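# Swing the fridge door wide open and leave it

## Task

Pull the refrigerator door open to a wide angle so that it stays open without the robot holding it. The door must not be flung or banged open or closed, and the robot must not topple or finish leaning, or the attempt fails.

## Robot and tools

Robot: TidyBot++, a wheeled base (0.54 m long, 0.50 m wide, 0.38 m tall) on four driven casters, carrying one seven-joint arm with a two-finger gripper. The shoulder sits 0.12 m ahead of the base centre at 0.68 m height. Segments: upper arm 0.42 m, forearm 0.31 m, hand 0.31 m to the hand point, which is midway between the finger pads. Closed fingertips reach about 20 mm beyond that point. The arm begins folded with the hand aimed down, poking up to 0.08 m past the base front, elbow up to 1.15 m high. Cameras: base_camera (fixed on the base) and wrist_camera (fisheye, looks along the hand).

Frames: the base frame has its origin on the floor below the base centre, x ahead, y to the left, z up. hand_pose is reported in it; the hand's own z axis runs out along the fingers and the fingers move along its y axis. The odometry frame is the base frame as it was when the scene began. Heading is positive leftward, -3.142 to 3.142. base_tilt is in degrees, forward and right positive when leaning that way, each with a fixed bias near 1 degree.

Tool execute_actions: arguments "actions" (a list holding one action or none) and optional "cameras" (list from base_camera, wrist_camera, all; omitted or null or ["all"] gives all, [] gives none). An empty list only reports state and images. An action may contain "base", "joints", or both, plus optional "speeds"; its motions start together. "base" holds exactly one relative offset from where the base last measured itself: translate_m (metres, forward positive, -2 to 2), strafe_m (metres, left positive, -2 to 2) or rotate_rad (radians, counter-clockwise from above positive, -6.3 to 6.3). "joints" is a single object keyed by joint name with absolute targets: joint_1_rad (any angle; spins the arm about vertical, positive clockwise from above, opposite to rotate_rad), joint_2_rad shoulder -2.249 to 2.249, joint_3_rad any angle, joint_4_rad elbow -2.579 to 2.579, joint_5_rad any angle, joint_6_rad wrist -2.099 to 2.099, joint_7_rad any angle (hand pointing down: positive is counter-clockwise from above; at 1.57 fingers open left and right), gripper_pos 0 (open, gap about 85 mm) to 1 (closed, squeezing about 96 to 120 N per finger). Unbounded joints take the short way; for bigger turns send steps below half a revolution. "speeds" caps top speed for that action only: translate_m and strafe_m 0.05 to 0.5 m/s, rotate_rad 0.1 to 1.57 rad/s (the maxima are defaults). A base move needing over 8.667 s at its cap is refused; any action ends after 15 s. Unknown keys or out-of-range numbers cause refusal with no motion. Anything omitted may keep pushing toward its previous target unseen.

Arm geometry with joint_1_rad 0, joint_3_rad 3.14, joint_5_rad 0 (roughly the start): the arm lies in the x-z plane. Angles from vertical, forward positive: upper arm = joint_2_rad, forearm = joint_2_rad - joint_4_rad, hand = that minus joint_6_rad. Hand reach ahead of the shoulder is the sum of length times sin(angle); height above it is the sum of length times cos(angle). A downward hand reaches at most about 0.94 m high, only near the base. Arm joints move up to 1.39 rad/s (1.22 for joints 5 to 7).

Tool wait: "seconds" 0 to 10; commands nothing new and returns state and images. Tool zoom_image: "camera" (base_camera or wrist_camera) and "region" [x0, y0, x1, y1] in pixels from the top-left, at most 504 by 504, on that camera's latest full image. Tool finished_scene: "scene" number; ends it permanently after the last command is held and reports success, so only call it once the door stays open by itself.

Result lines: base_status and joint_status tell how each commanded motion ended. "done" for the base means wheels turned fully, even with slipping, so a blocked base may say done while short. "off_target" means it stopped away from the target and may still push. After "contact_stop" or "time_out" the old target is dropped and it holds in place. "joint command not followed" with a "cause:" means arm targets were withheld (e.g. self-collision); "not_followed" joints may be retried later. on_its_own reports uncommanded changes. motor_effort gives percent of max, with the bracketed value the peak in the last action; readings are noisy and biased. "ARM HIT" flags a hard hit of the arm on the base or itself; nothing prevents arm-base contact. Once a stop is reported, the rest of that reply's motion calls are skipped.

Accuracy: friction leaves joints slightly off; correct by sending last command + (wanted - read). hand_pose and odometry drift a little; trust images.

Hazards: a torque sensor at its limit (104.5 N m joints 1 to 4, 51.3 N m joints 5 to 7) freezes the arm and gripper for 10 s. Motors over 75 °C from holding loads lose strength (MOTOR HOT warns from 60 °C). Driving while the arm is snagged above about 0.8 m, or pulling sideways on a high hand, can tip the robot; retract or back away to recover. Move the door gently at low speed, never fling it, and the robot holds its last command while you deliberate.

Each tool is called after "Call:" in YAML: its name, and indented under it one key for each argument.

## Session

Call:
execute_actions:
  actions: []

Scene clock: 0.00 s.
base_odometry: x=+0.000 y=+0.000 heading=+0.000 (m, m, rad; odometry frame)
base_tilt: forward=+0.0 right=+0.0 (deg)
base_status: not commanded
joint_positions: joint_1_rad=+0.017 joint_2_rad=-0.351 joint_3_rad=+3.178 joint_4_rad=-2.548 joint_5_rad=-0.036 joint_6_rad=-0.929 joint_7_rad=+1.613 gripper_pos=+0.000
joint_status: not commanded
motor_effort: joint_1_rad=+0 joint_2_rad=-1 joint_3_rad=+0 joint_4_rad=+15 joint_5_rad=+1 joint_6_rad=+0 joint_7_rad=-1 (%)
hand_pose: x=+0.2350 y=+0.0056 z=+0.5819 quat_wxyz=(-0.020, +1.000, -0.015, +0.009) (m; base frame)
pictures: base_camera, wrist_camera
camera_calibration (this result's frames):
wrist_camera: T_world_to_cam=[[-0.0816648, -0.992418, -0.0918537, 0.0853053], [-0.996577, 0.0801199, 0.0203889, 0.276939], [-0.012875, 0.0932043, -0.995564, 0.716892], [0, 0, 0, 1]] pos_world=[0.292188, -0.0043473, 0.715901]
Images, in order (width x height): base_camera 644x364, wrist_camera 644x476.

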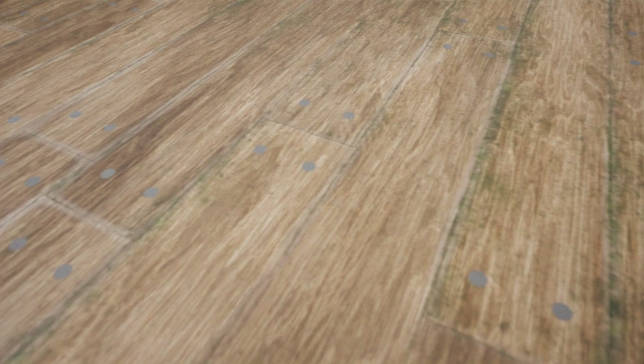

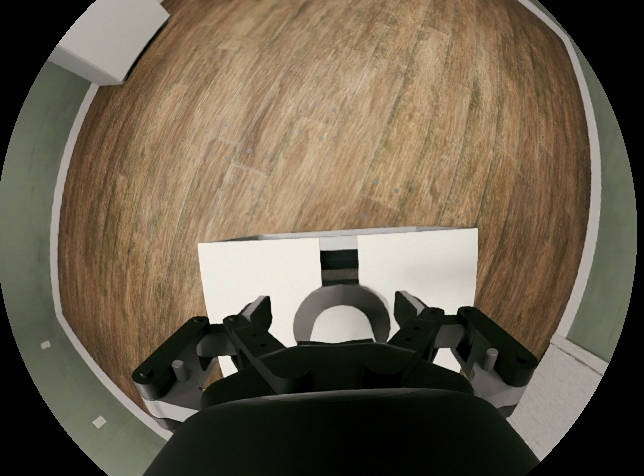

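Call:
execute_actions:
  actions:
    - {"base":{"rotate_rad":1.124},"joints":{"joint_1_rad":0,"joint_3_rad":3.12,"joint_4_rad":-2.48,"joint_5_rad":0.02,"joint_6_rad":0.6,"joint_7_rad":1.55}}

Scene clock: 11.83 s.
base_odometry: x=+0.000 y=+0.000 heading=+1.124 (m, m, rad; odometry frame)
base_tilt: forward=+0.0 right=+0.0 (deg)
base_status: done
joint_positions: joint_1_rad=+0.008 joint_2_rad=-0.351 joint_3_rad=+3.126 joint_4_rad=-2.493 joint_5_rad=-0.001 joint_6_rad=+0.591 joint_7_rad=+1.571 gripper_pos=+0.000
joint_status: all done
motor_effort: joint_1_rad=+0(1) joint_2_rad=-7(7) joint_3_rad=+1(2) joint_4_rad=+21(21) joint_5_rad=+1(1) joint_6_rad=+8(9) joint_7_rad=+0(0) (%)
hand_pose: x=+0.5498 y=+0.0054 z=+0.9136 quat_wxyz=(-0.001, +0.700, +0.004, +0.714) (m; base frame)
pictures: base_camera, wrist_camera
camera_calibration (this result's frames):
wrist_camera: T_world_to_cam=[[0.057495, -0.997258, -0.046585, 0.0234121], [-0.0145667, 0.0458192, -0.998844, 0.975365], [0.99824, 0.0581071, -0.0118924, -0.403229], [0, 0, 0, 1]] pos_world=[0.415381, 0.00208797, 0.970533]
Images, in order (width x height): base_camera 644x364, wrist_camera 644x476.

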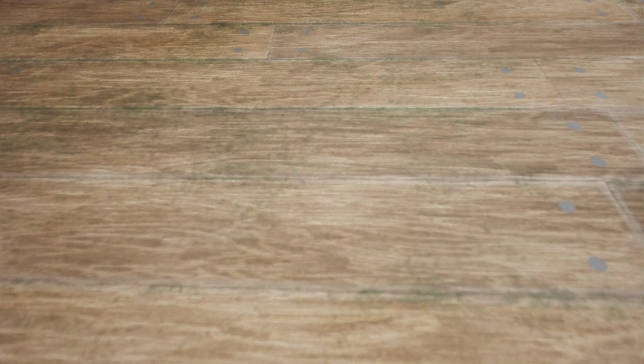

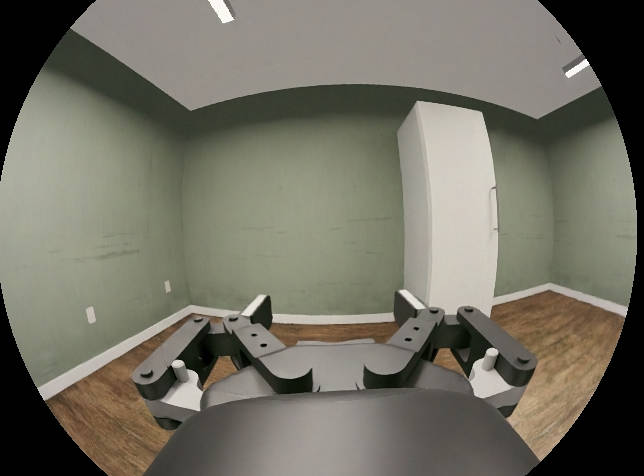

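Call:
execute_actions:
  actions:
    - {"base":{"strafe_m":-1.2}}
  cameras: ["wrist_camera"]

Call:
execute_actions:
  actions:
    - {"base":{"translate_m":0.85}}

Scene clock: 23.63 s.
base_odometry: x=+1.083 y=-0.518 heading=+1.124 (m, m, rad; odometry frame)
base_tilt: forward=+0.0 right=+0.0 (deg)
base_status: done
joint_positions: joint_1_rad=+0.008 joint_2_rad=-0.351 joint_3_rad=+3.124 joint_4_rad=-2.493 joint_5_rad=+0.000 joint_6_rad=+0.591 joint_7_rad=+1.571 gripper_pos=+0.000
joint_status: not commanded
motor_effort: joint_1_rad=+0(0) joint_2_rad=-7(7) joint_3_rad=+0(2) joint_4_rad=+21(21) joint_5_rad=+1(1) joint_6_rad=+8(8) joint_7_rad=+0(0) (%)
hand_pose: x=+0.5498 y=+0.0063 z=+0.9135 quat_wxyz=(-0.001, +0.700, +0.005, +0.714) (m; base frame)
pictures: wrist_camera
camera_calibration (this result's frames):
wrist_camera: T_world_to_cam=[[0.0594866, -0.997179, -0.0457673, 0.0225313], [-0.0146602, 0.0449708, -0.998881, 0.9754], [0.998121, 0.060091, -0.0119437, -0.403159], [0, 0, 0, 1]] pos_world=[0.415361, 0.00282948, 0.970524]
Images, in order (width x height): wrist_camera 644x476.

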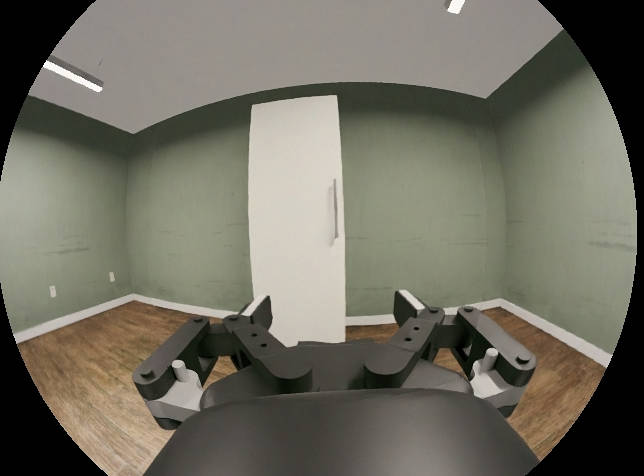

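Scene clock: 26.70 s.
base_odometry: x=+1.450 y=+0.249 heading=+1.124 (m, m, rad; odometry frame)
base_tilt: forward=+0.1 right=+0.0 (deg)
base_status: done
joint_positions: joint_1_rad=+0.008 joint_2_rad=-0.350 joint_3_rad=+3.124 joint_4_rad=-2.493 joint_5_rad=+0.000 joint_6_rad=+0.591 joint_7_rad=+1.571 gripper_pos=+0.000
joint_status: not commanded
motor_effort: joint_1_rad=+1(0) joint_2_rad=-7(9) joint_3_rad=+0(1) joint_4_rad=+22(22) joint_5_rad=+1(1) joint_6_rad=+9(9) joint_7_rad=-1(1) (%)
hand_pose: x=+0.5500 y=+0.0063 z=+0.9131 quat_wxyz=(-0.001, +0.700, +0.005, +0.714) (m; base frame)
pictures: base_camera, wrist_camera
camera_calibration (this result's frames):
wrist_camera: T_world_to_cam=[[0.0594397, -0.997179, -0.0458371, 0.0225839], [-0.015695, 0.044979, -0.998865, 0.975519], [0.998109, 0.0600916, -0.0129772, -0.40247], [0, 0, 0, 1]] pos_world=[0.415677, 0.00282738, 0.970224]
Images, in order (width x height): base_camera 644x364, wrist_camera 644x476.

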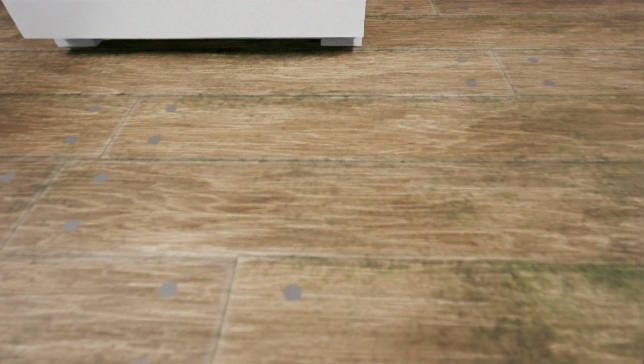

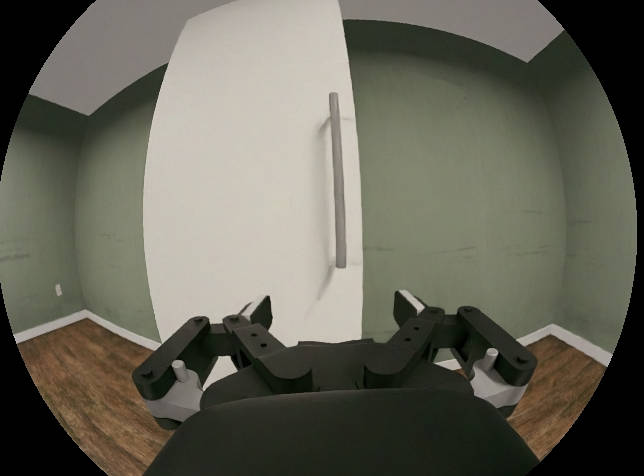

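Call:
execute_actions:
  actions:
    - {"base":{"translate_m":0.21},"joints":{"joint_1_rad":0.045,"joint_2_rad":-0.435,"joint_4_rad":-2.30,"joint_6_rad":0.28},"speeds":{"translate_m":0.25}}

Scene clock: 36.53 s.
base_odometry: x=+1.541 y=+0.438 heading=+1.123 (m, m, rad; odometry frame)
base_tilt: forward=+0.1 right=+0.0 (deg)
base_status: done
joint_positions: joint_1_rad=+0.033 joint_2_rad=-0.427 joint_3_rad=+3.124 joint_4_rad=-2.316 joint_5_rad=+0.000 joint_6_rad=+0.310 joint_7_rad=+1.571 gripper_pos=+0.000
joint_status: all done
motor_effort: joint_1_rad=+1(1) joint_2_rad=-6(8) joint_3_rad=+1(1) joint_4_rad=+23(23) joint_5_rad=+1(1) joint_6_rad=+9(9) joint_7_rad=+0(0) (%)
hand_pose: x=+0.5545 y=-0.0044 z=+0.9641 quat_wxyz=(+0.009, +0.710, -0.004, +0.704) (m; base frame)
pictures: base_camera, wrist_camera
camera_calibration (this result's frames):
wrist_camera: T_world_to_cam=[[0.0318151, -0.998432, -0.0460499, 0.0294471], [-0.0419898, 0.0446974, -0.998118, 1.04087], [0.998611, 0.0336888, -0.040502, -0.37946], [0, 0, 0, 1]] pos_world=[0.421702, -0.00433944, 1.02489]
Images, in order (width x height): base_camera 644x364, wrist_camera 644x476.

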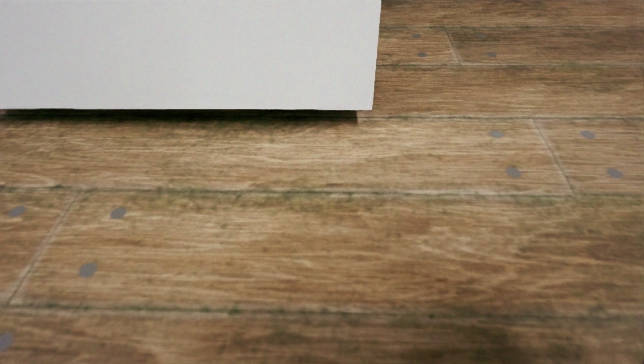

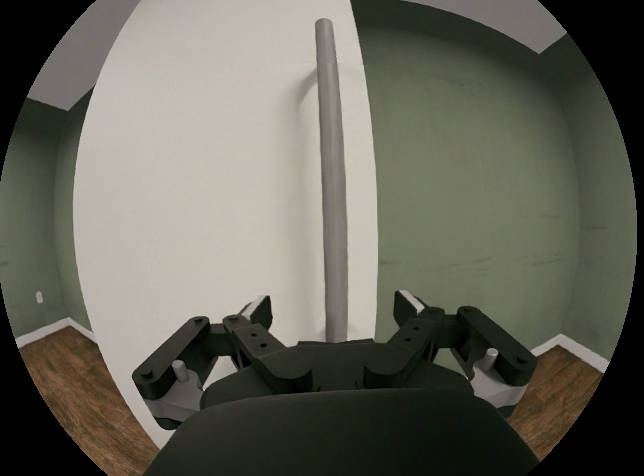

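Call:
execute_actions:
  actions:
    - {"base":{"translate_m":0.052},"joints":{"joint_1_rad":0.055,"gripper_pos":0.3},"speeds":{"translate_m":0.1}}
  cameras: []

Call:
execute_actions:
  actions:
    - {"joints":{"gripper_pos":1}}
  cameras: ["wrist_camera"]

Call:
execute_actions:
  actions:
    - {"base":{"translate_m":-0.12},"joints":{"joint_1_rad":-0.03},"speeds":{"translate_m":0.08}}
  cameras: ["wrist_camera"]

Scene clock: 46.20 s.
base_odometry: x=+1.564 y=+0.485 heading=+1.123 (m, m, rad; odometry frame)
base_tilt: forward=+0.0 right=+0.0 (deg)
base_status: done
joint_positions: joint_1_rad=+0.045 joint_2_rad=-0.432 joint_3_rad=+3.124 joint_4_rad=-2.315 joint_5_rad=+0.000 joint_6_rad=+0.310 joint_7_rad=+1.571 gripper_pos=+0.300
joint_status: all done
motor_effort: joint_1_rad=+1(1) joint_2_rad=-6(8) joint_3_rad=+0(1) joint_4_rad=+23(24) joint_5_rad=+2(1) joint_6_rad=+9(9) joint_7_rad=+0(0) (%)
hand_pose: x=+0.5529 y=-0.0093 z=+0.9664 quat_wxyz=(+0.013, +0.708, -0.008, +0.706) (m; base frame)
pictures: none
No camera images: the call's "cameras" was empty. Leave "cameras" out to get every camera's image.

Scene clock: 47.13 s.
base_odometry: x=+1.564 y=+0.485 heading=+1.123 (m, m, rad; odometry frame)
base_tilt: forward=+0.0 right=+0.0 (deg)
base_status: not commanded
joint_positions: joint_1_rad=+0.046 joint_2_rad=-0.432 joint_3_rad=+3.121 joint_4_rad=-2.315 joint_5_rad=+0.001 joint_6_rad=+0.310 joint_7_rad=+1.568 gripper_pos=+0.819
joint_status: gripper_pos off_target (ended at +0.819, target +1.000)
motor_effort: joint_1_rad=+2(7) joint_2_rad=-6(7) joint_3_rad=+1(6) joint_4_rad=+23(23) joint_5_rad=+1(1) joint_6_rad=+8(9) joint_7_rad=+1(0) (%)
hand_pose: x=+0.5529 y=-0.0079 z=+0.9663 quat_wxyz=(+0.012, +0.708, -0.007, +0.706) (m; base frame)
pictures: wrist_camera
camera_calibration (this result's frames):
wrist_camera: T_world_to_cam=[[0.023085, -0.998686, -0.0457483, 0.0306483], [-0.0365031, 0.044888, -0.998325, 1.04034], [0.999067, 0.0247162, -0.0354189, -0.382971], [0, 0, 0, 1]] pos_world=[0.419882, -0.00662529, 1.02644]
Images, in order (width x height): wrist_camera 644x476.

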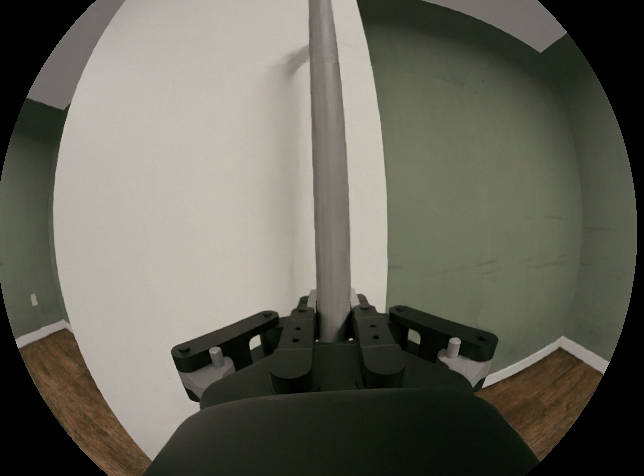

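Scene clock: 49.27 s.
base_odometry: x=+1.512 y=+0.377 heading=+1.123 (m, m, rad; odometry frame)
base_tilt: forward=+0.0 right=+0.0 (deg)
base_status: done
joint_positions: joint_1_rad=-0.032 joint_2_rad=-0.427 joint_3_rad=+3.115 joint_4_rad=-2.305 joint_5_rad=+0.001 joint_6_rad=+0.298 joint_7_rad=+1.563 gripper_pos=+0.835
joint_status: all done
motor_effort: joint_1_rad=+0(5) joint_2_rad=-9(23) joint_3_rad=+0(6) joint_4_rad=+24(30) joint_5_rad=+3(3) joint_6_rad=+9(12) joint_7_rad=+1(1) (%)
hand_pose: x=+0.5545 y=+0.0289 z=+0.9664 quat_wxyz=(-0.018, +0.710, +0.021, +0.703) (m; base frame)
pictures: wrist_camera
camera_calibration (this result's frames):
wrist_camera: T_world_to_cam=[[0.105371, -0.993226, -0.0489852, 0.0247537], [-0.0476701, 0.0441577, -0.997887, 1.04462], [0.99329, 0.107483, -0.0426942, -0.377557], [0, 0, 0, 1]] pos_world=[0.422212, 0.0190393, 1.0275]
Images, in order (width x height): wrist_camera 644x476.

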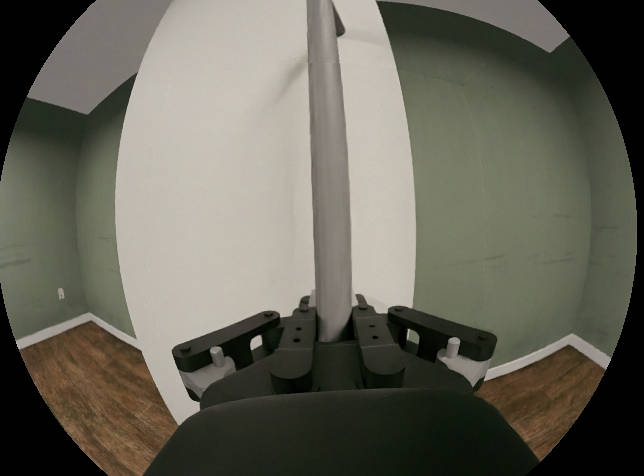

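The handle is seated deep, as in the successful run, so I'll repeat that sequence.

Call:
execute_actions:
  actions:
    - {"base":{"strafe_m":0.115},"joints":{"joint_1_rad":0.23},"speeds":{"strafe_m":0.2}}
  cameras: []

Call:
execute_actions:
  actions:
    - {"base":{"translate_m":-0.154},"joints":{"joint_1_rad":0.01},"speeds":{"translate_m":0.2}}
  cameras: []

Call:
execute_actions:
  actions:
    - {"base":{"strafe_m":0.188},"joints":{"joint_1_rad":0.41},"speeds":{"strafe_m":0.25}}
  cameras: []

Call:
execute_actions:
  actions:
    - {"base":{"translate_m":-0.08},"joints":{"joint_1_rad":0.21},"speeds":{"translate_m":0.15}}
  cameras: []

Call:
execute_actions:
  actions:
    - {"base":{"strafe_m":0.26},"joints":{"joint_1_rad":0.63},"speeds":{"strafe_m":0.3}}

Scene clock: 62.27 s.
base_odometry: x=+1.408 y=+0.427 heading=+1.123 (m, m, rad; odometry frame)
base_tilt: forward=+0.0 right=+0.0 (deg)
base_status: done
joint_positions: joint_1_rad=+0.215 joint_2_rad=-0.427 joint_3_rad=+3.123 joint_4_rad=-2.305 joint_5_rad=+0.001 joint_6_rad=+0.297 joint_7_rad=+1.562 gripper_pos=+0.835
joint_status: all done
motor_effort: joint_1_rad=+0(2) joint_2_rad=-7(9) joint_3_rad=+0(3) joint_4_rad=+25(27) joint_5_rad=+2(3) joint_6_rad=+10(11) joint_7_rad=+1(1) (%)
hand_pose: x=+0.5475 y=-0.0825 z=+0.9664 quat_wxyz=(+0.069, +0.707, -0.071, +0.700) (m; base frame)
pictures: none
No camera images: the call's "cameras" was empty. Leave "cameras" out to get every camera's image.

Scene clock: 63.90 s.
base_odometry: x=+1.341 y=+0.288 heading=+1.123 (m, m, rad; odometry frame)
base_tilt: forward=+0.0 right=+0.0 (deg)
base_status: done
joint_positions: joint_1_rad=+0.003 joint_2_rad=-0.425 joint_3_rad=+3.108 joint_4_rad=-2.303 joint_5_rad=+0.001 joint_6_rad=+0.297 joint_7_rad=+1.561 gripper_pos=+0.835
joint_status: all done
motor_effort: joint_1_rad=+2(6) joint_2_rad=-8(10) joint_3_rad=+2(5) joint_4_rad=+22(29) joint_5_rad=+2(3) joint_6_rad=+8(11) joint_7_rad=+1(2) (%)
hand_pose: x=+0.5559 y=+0.0172 z=+0.9665 quat_wxyz=(-0.008, +0.711, +0.011, +0.703) (m; base frame)
pictures: none
No camera images: the call's "cameras" was empty. Leave "cameras" out to get every camera's image.

Scene clock: 65.50 s.
base_odometry: x=+1.171 y=+0.369 heading=+1.123 (m, m, rad; odometry frame)
base_tilt: forward=+0.0 right=+0.0 (deg)
base_status: done
joint_positions: joint_1_rad=+0.388 joint_2_rad=-0.428 joint_3_rad=+3.119 joint_4_rad=-2.304 joint_5_rad=+0.001 joint_6_rad=+0.296 joint_7_rad=+1.559 gripper_pos=+0.835
joint_status: all done
motor_effort: joint_1_rad=+3(4) joint_2_rad=-6(9) joint_3_rad=+1(3) joint_4_rad=+25(29) joint_5_rad=+2(3) joint_6_rad=+9(11) joint_7_rad=+2(2) (%)
hand_pose: x=+0.5277 y=-0.1528 z=+0.9665 quat_wxyz=(+0.128, +0.699, -0.130, +0.692) (m; base frame)
pictures: none
No camera images: the call's "cameras" was empty. Leave "cameras" out to get every camera's image.

Scene clock: 66.73 s.
base_odometry: x=+1.137 y=+0.297 heading=+1.123 (m, m, rad; odometry frame)
base_tilt: forward=+0.0 right=+0.0 (deg)
base_status: done
joint_positions: joint_1_rad=+0.222 joint_2_rad=-0.427 joint_3_rad=+3.118 joint_4_rad=-2.304 joint_5_rad=+0.001 joint_6_rad=+0.296 joint_7_rad=+1.557 gripper_pos=+0.835
joint_status: all done
motor_effort: joint_1_rad=-1(5) joint_2_rad=-7(12) joint_3_rad=+0(5) joint_4_rad=+25(28) joint_5_rad=+1(3) joint_6_rad=+9(11) joint_7_rad=+0(2) (%)
hand_pose: x=+0.5476 y=-0.0825 z=+0.9666 quat_wxyz=(+0.069, +0.707, -0.072, +0.700) (m; base frame)
pictures: none
No camera images: the call's "cameras" was empty. Leave "cameras" out to get every camera's image.

Scene clock: 68.57 s.
base_odometry: x=+0.902 y=+0.409 heading=+1.124 (m, m, rad; odometry frame)
base_tilt: forward=+0.0 right=+0.0 (deg)
base_status: done
joint_positions: joint_1_rad=+0.618 joint_2_rad=-0.429 joint_3_rad=+3.115 joint_4_rad=-2.305 joint_5_rad=+0.001 joint_6_rad=+0.295 joint_7_rad=+1.557 gripper_pos=+0.835
joint_status: all done
motor_effort: joint_1_rad=+2(3) joint_2_rad=-6(9) joint_3_rad=+1(4) joint_4_rad=+25(27) joint_5_rad=+1(3) joint_6_rad=+10(11) joint_7_rad=+0(1) (%)
hand_pose: x=+0.4828 y=-0.2399 z=+0.9666 quat_wxyz=(+0.205, +0.680, -0.209, +0.673) (m; base frame)
pictures: base_camera, wrist_camera
camera_calibration (this result's frames):
wrist_camera: T_world_to_cam=[[-0.516577, -0.854465, -0.0551071, 0.104803], [-0.00823124, 0.0693121, -0.997561, 1.03997], [0.856201, -0.514864, -0.0428384, -0.360482], [0, 0, 0, 1]] pos_world=[0.371344, -0.168131, 1.02776]
Images, in order (width x height): base_camera 644x364, wrist_camera 644x476.

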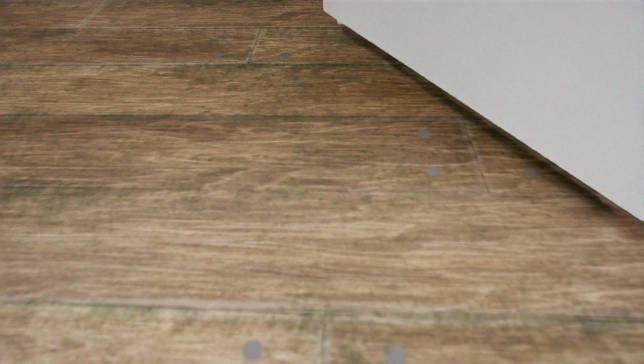

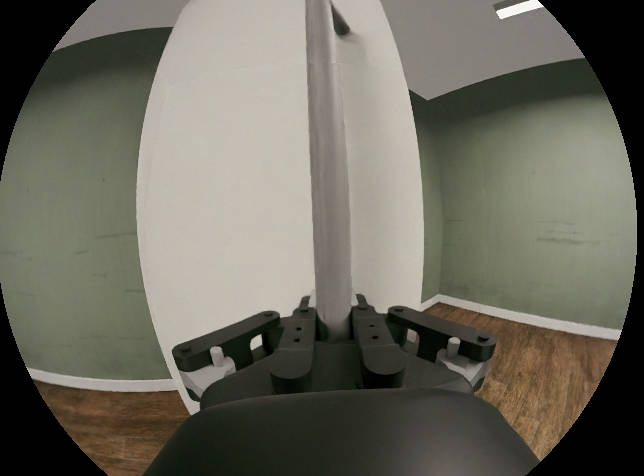

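Call:
execute_actions:
  actions:
    - {"base":{"strafe_m":0.2},"joints":{"joint_1_rad":0.79},"speeds":{"strafe_m":0.2}}
  cameras: []

Call:
execute_actions:
  actions:
    - {"base":{"strafe_m":0.16},"speeds":{"strafe_m":0.1}}

Scene clock: 75.07 s.
base_odometry: x=+0.722 y=+0.496 heading=+1.124 (m, m, rad; odometry frame)
base_tilt: forward=+0.0 right=+0.0 (deg)
base_status: done
joint_positions: joint_1_rad=+0.781 joint_2_rad=-0.429 joint_3_rad=+3.110 joint_4_rad=-2.304 joint_5_rad=+0.001 joint_6_rad=+0.294 joint_7_rad=+1.554 gripper_pos=+0.835
joint_status: all done
motor_effort: joint_1_rad=+2(7) joint_2_rad=-8(10) joint_3_rad=+2(6) joint_4_rad=+22(28) joint_5_rad=+1(2) joint_6_rad=+8(11) joint_7_rad=+0(2) (%)
hand_pose: x=+0.4409 y=-0.2940 z=+0.9666 quat_wxyz=(+0.258, +0.661, -0.262, +0.655) (m; base frame)
pictures: none
No camera images: the call's "cameras" was empty. Leave "cameras" out to get every camera's image.

Scene clock: 77.37 s.
base_odometry: x=+0.577 y=+0.565 heading=+1.124 (m, m, rad; odometry frame)
base_tilt: forward=+0.0 right=+0.0 (deg)
base_status: done
joint_positions: joint_1_rad=+0.779 joint_2_rad=-0.418 joint_3_rad=+3.106 joint_4_rad=-2.297 joint_5_rad=+0.001 joint_6_rad=+0.294 joint_7_rad=+1.554 gripper_pos=+0.835
joint_status: not commanded
motor_effort: joint_1_rad=+3(5) joint_2_rad=-11(12) joint_3_rad=+4(6) joint_4_rad=+20(25) joint_5_rad=+1(2) joint_6_rad=+7(11) joint_7_rad=+0(1) (%)
hand_pose: x=+0.4456 y=-0.2944 z=+0.9666 quat_wxyz=(+0.256, +0.663, -0.260, +0.654) (m; base frame)
pictures: base_camera, wrist_camera
camera_calibration (this result's frames):
wrist_camera: T_world_to_cam=[[-0.640665, -0.765927, -0.0538953, 0.119226], [-0.000786146, 0.0708469, -0.997487, 1.04052], [0.76782, -0.639012, -0.0459912, -0.350787], [0, 0, 0, 1]] pos_world=[0.346543, -0.206556, 1.0282]
Images, in order (width x height): base_camera 644x364, wrist_camera 644x476.

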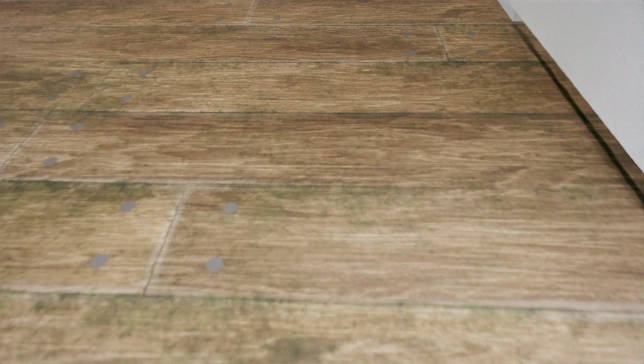

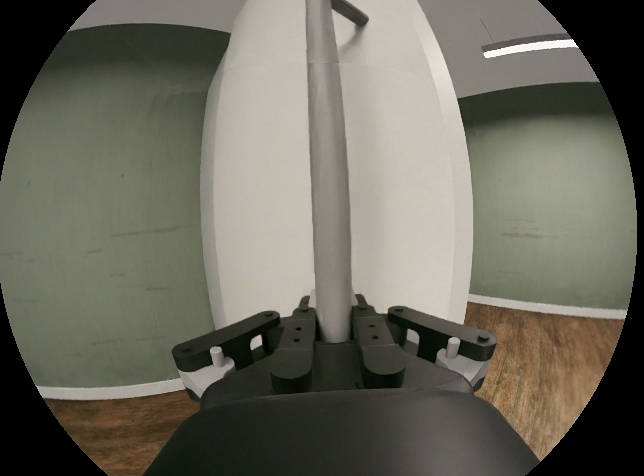

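Call:
execute_actions:
  actions:
    - {"base":{"strafe_m":0.025},"joints":{"joint_1_rad":0.765},"speeds":{"strafe_m":0.05}}

Scene clock: 83.57 s.
base_odometry: x=+0.555 y=+0.575 heading=+1.124 (m, m, rad; odometry frame)
base_tilt: forward=+0.0 right=+0.0 (deg)
base_status: done
joint_positions: joint_1_rad=+0.778 joint_2_rad=-0.383 joint_3_rad=+3.132 joint_4_rad=-2.272 joint_5_rad=+0.003 joint_6_rad=+0.294 joint_7_rad=+1.554 gripper_pos=+0.835
joint_status: all done
motor_effort: joint_1_rad=-1(4) joint_2_rad=-18(20) joint_3_rad=-2(4) joint_4_rad=+17(20) joint_5_rad=+0(0) joint_6_rad=+7(8) joint_7_rad=-1(2) (%)
hand_pose: x=+0.4460 y=-0.3127 z=+0.9667 quat_wxyz=(+0.259, +0.662, -0.271, +0.649) (m; base frame)
pictures: base_camera, wrist_camera
camera_calibration (this result's frames):
wrist_camera: T_world_to_cam=[[-0.657526, -0.750772, -0.0632541, 0.126762], [0.0000674868, 0.0838959, -0.996475, 1.04455], [0.753432, -0.655212, -0.055113, -0.352619], [0, 0, 0, 1]] pos_world=[0.348953, -0.223504, 1.02945]
Images, in order (width x height): base_camera 644x364, wrist_camera 644x476.

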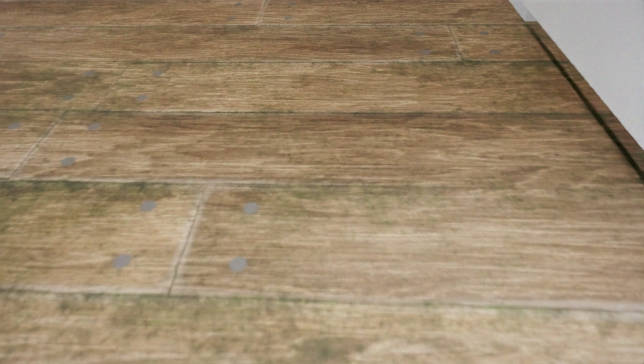

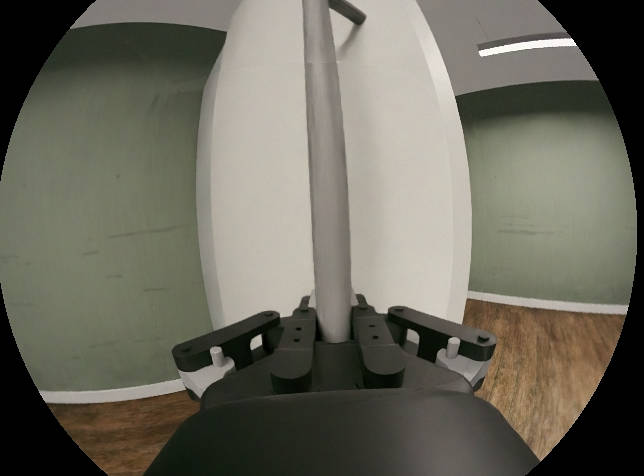

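The door is at its stop, so I'll release it.

Call:
execute_actions:
  actions:
    - {"joints":{"joint_1_rad":0.795,"gripper_pos":0.55}}
  cameras: ["wrist_camera"]

Call:
wait:
  seconds: 2

Scene clock: 98.17 s.
base_odometry: x=+0.555 y=+0.575 heading=+1.124 (m, m, rad; odometry frame)
base_tilt: forward=+0.0 right=+0.0 (deg)
base_status: not commanded
joint_positions: joint_1_rad=+0.786 joint_2_rad=-0.438 joint_3_rad=+3.124 joint_4_rad=-2.292 joint_5_rad=+0.004 joint_6_rad=+0.294 joint_7_rad=+1.554 gripper_pos=+0.550
joint_status: all done
motor_effort: joint_1_rad=+0(1) joint_2_rad=-6(18) joint_3_rad=+0(2) joint_4_rad=+23(24) joint_5_rad=+1(0) joint_6_rad=+9(9) joint_7_rad=+0(1) (%)
hand_pose: x=+0.4335 y=-0.2998 z=+0.9783 quat_wxyz=(+0.265, +0.651, -0.266, +0.660) (m; base frame)
pictures: wrist_camera
camera_calibration (this result's frames):
wrist_camera: T_world_to_cam=[[-0.657102, -0.751633, -0.057138, 0.122552], [0.021629, 0.0569684, -0.998142, 1.03931], [0.753491, -0.657117, -0.021177, -0.367882], [0, 0, 0, 1]] pos_world=[0.335246, -0.208835, 1.03659]
Images, in order (width x height): wrist_camera 644x476.

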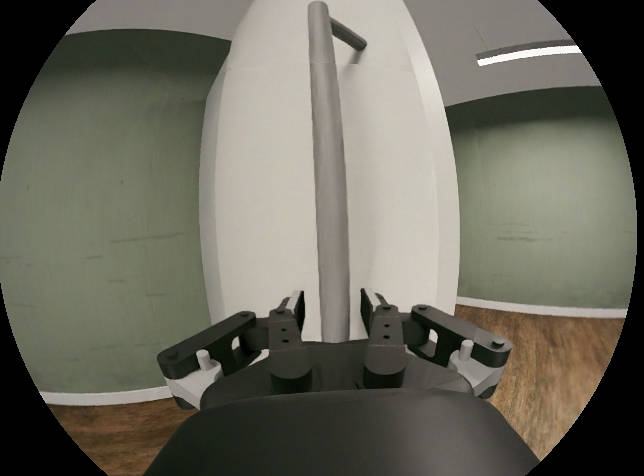

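Scene clock: 100.17 s.
base_odometry: x=+0.555 y=+0.575 heading=+1.124 (m, m, rad; odometry frame)
base_tilt: forward=+0.0 right=+0.0 (deg)
base_status: not commanded
joint_positions: joint_1_rad=+0.786 joint_2_rad=-0.438 joint_3_rad=+3.124 joint_4_rad=-2.292 joint_5_rad=+0.004 joint_6_rad=+0.294 joint_7_rad=+1.554 gripper_pos=+0.550
joint_status: all done
motor_effort: joint_1_rad=+1(1) joint_2_rad=-6(18) joint_3_rad=+0(2) joint_4_rad=+24(24) joint_5_rad=+1(0) joint_6_rad=+8(9) joint_7_rad=+0(1) (%)
hand_pose: x=+0.4335 y=-0.2998 z=+0.9783 quat_wxyz=(+0.265, +0.651, -0.266, +0.660) (m; base frame)
wait: 2.00 s; at rest by 0.27 s
pictures: base_camera, wrist_camera
camera_calibration (this result's frames):
wrist_camera: T_world_to_cam=[[-0.657102, -0.751633, -0.0571379, 0.122552], [0.0216292, 0.0569681, -0.998142, 1.03931], [0.753491, -0.657117, -0.0211766, -0.367882], [0, 0, 0, 1]] pos_world=[0.335246, -0.208835, 1.03659]
Images, in order (width x height): base_camera 644x364, wrist_camera 644x476.

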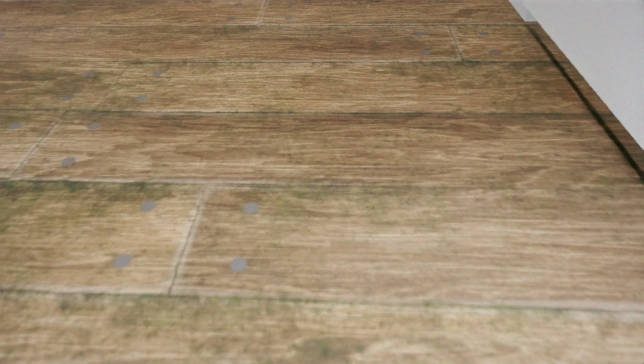

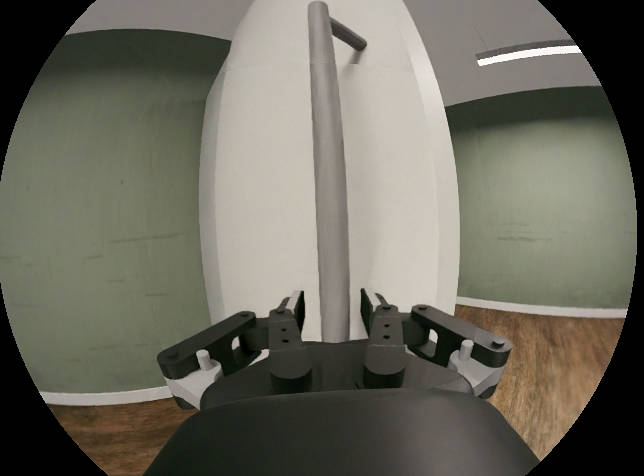

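Call:
execute_actions:
  actions:
    - {"joints":{"joint_2_rad":-0.68,"joint_4_rad":-2.45}}

Scene clock: 106.50 s.
base_odometry: x=+0.555 y=+0.575 heading=+1.124 (m, m, rad; odometry frame)
base_tilt: forward=+0.0 right=+0.0 (deg)
base_status: not commanded
joint_positions: joint_1_rad=+0.786 joint_2_rad=-0.677 joint_3_rad=+3.124 joint_4_rad=-2.429 joint_5_rad=+0.004 joint_6_rad=+0.294 joint_7_rad=+1.554 gripper_pos=+0.550
joint_status: all done
motor_effort: joint_1_rad=+1(1) joint_2_rad=+2(7) joint_3_rad=+0(1) joint_4_rad=+24(24) joint_5_rad=+1(1) joint_6_rad=+8(9) joint_7_rad=+0(0) (%)
hand_pose: x=+0.3765 y=-0.2439 z=+0.9881 quat_wxyz=(+0.280, +0.617, -0.251, +0.692) (m; base frame)
pictures: base_camera, wrist_camera
camera_calibration (this result's frames):
wrist_camera: T_world_to_cam=[[-0.654343, -0.754677, -0.0479324, 0.116757], [0.0923267, -0.0168184, -0.995587, 0.999999], [0.75054, -0.655881, 0.0806818, -0.387224], [0, 0, 0, 1]] pos_world=[0.2747, -0.14904, 1.03242]
Images, in order (width x height): base_camera 644x364, wrist_camera 644x476.

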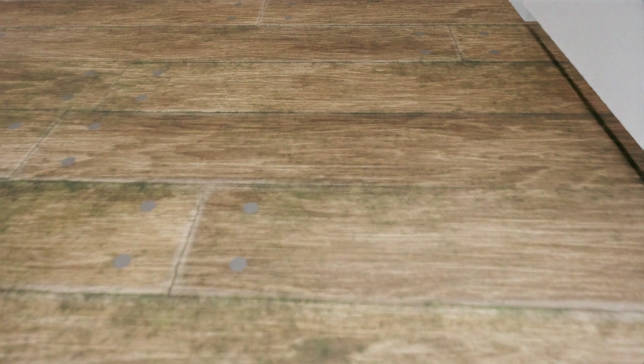

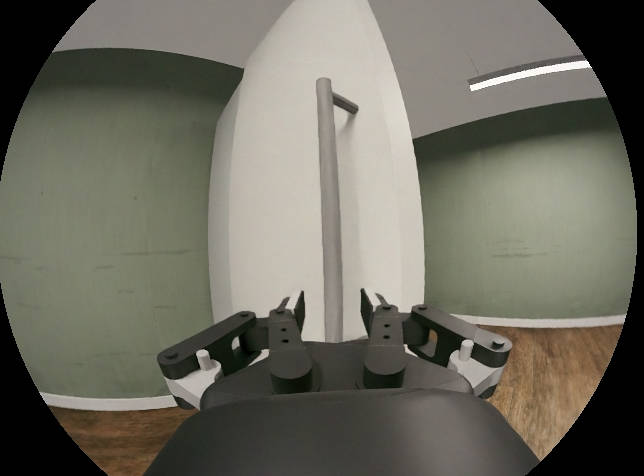

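Call:
finished_scene:
  scene: 2

The scene is finished: the task was done.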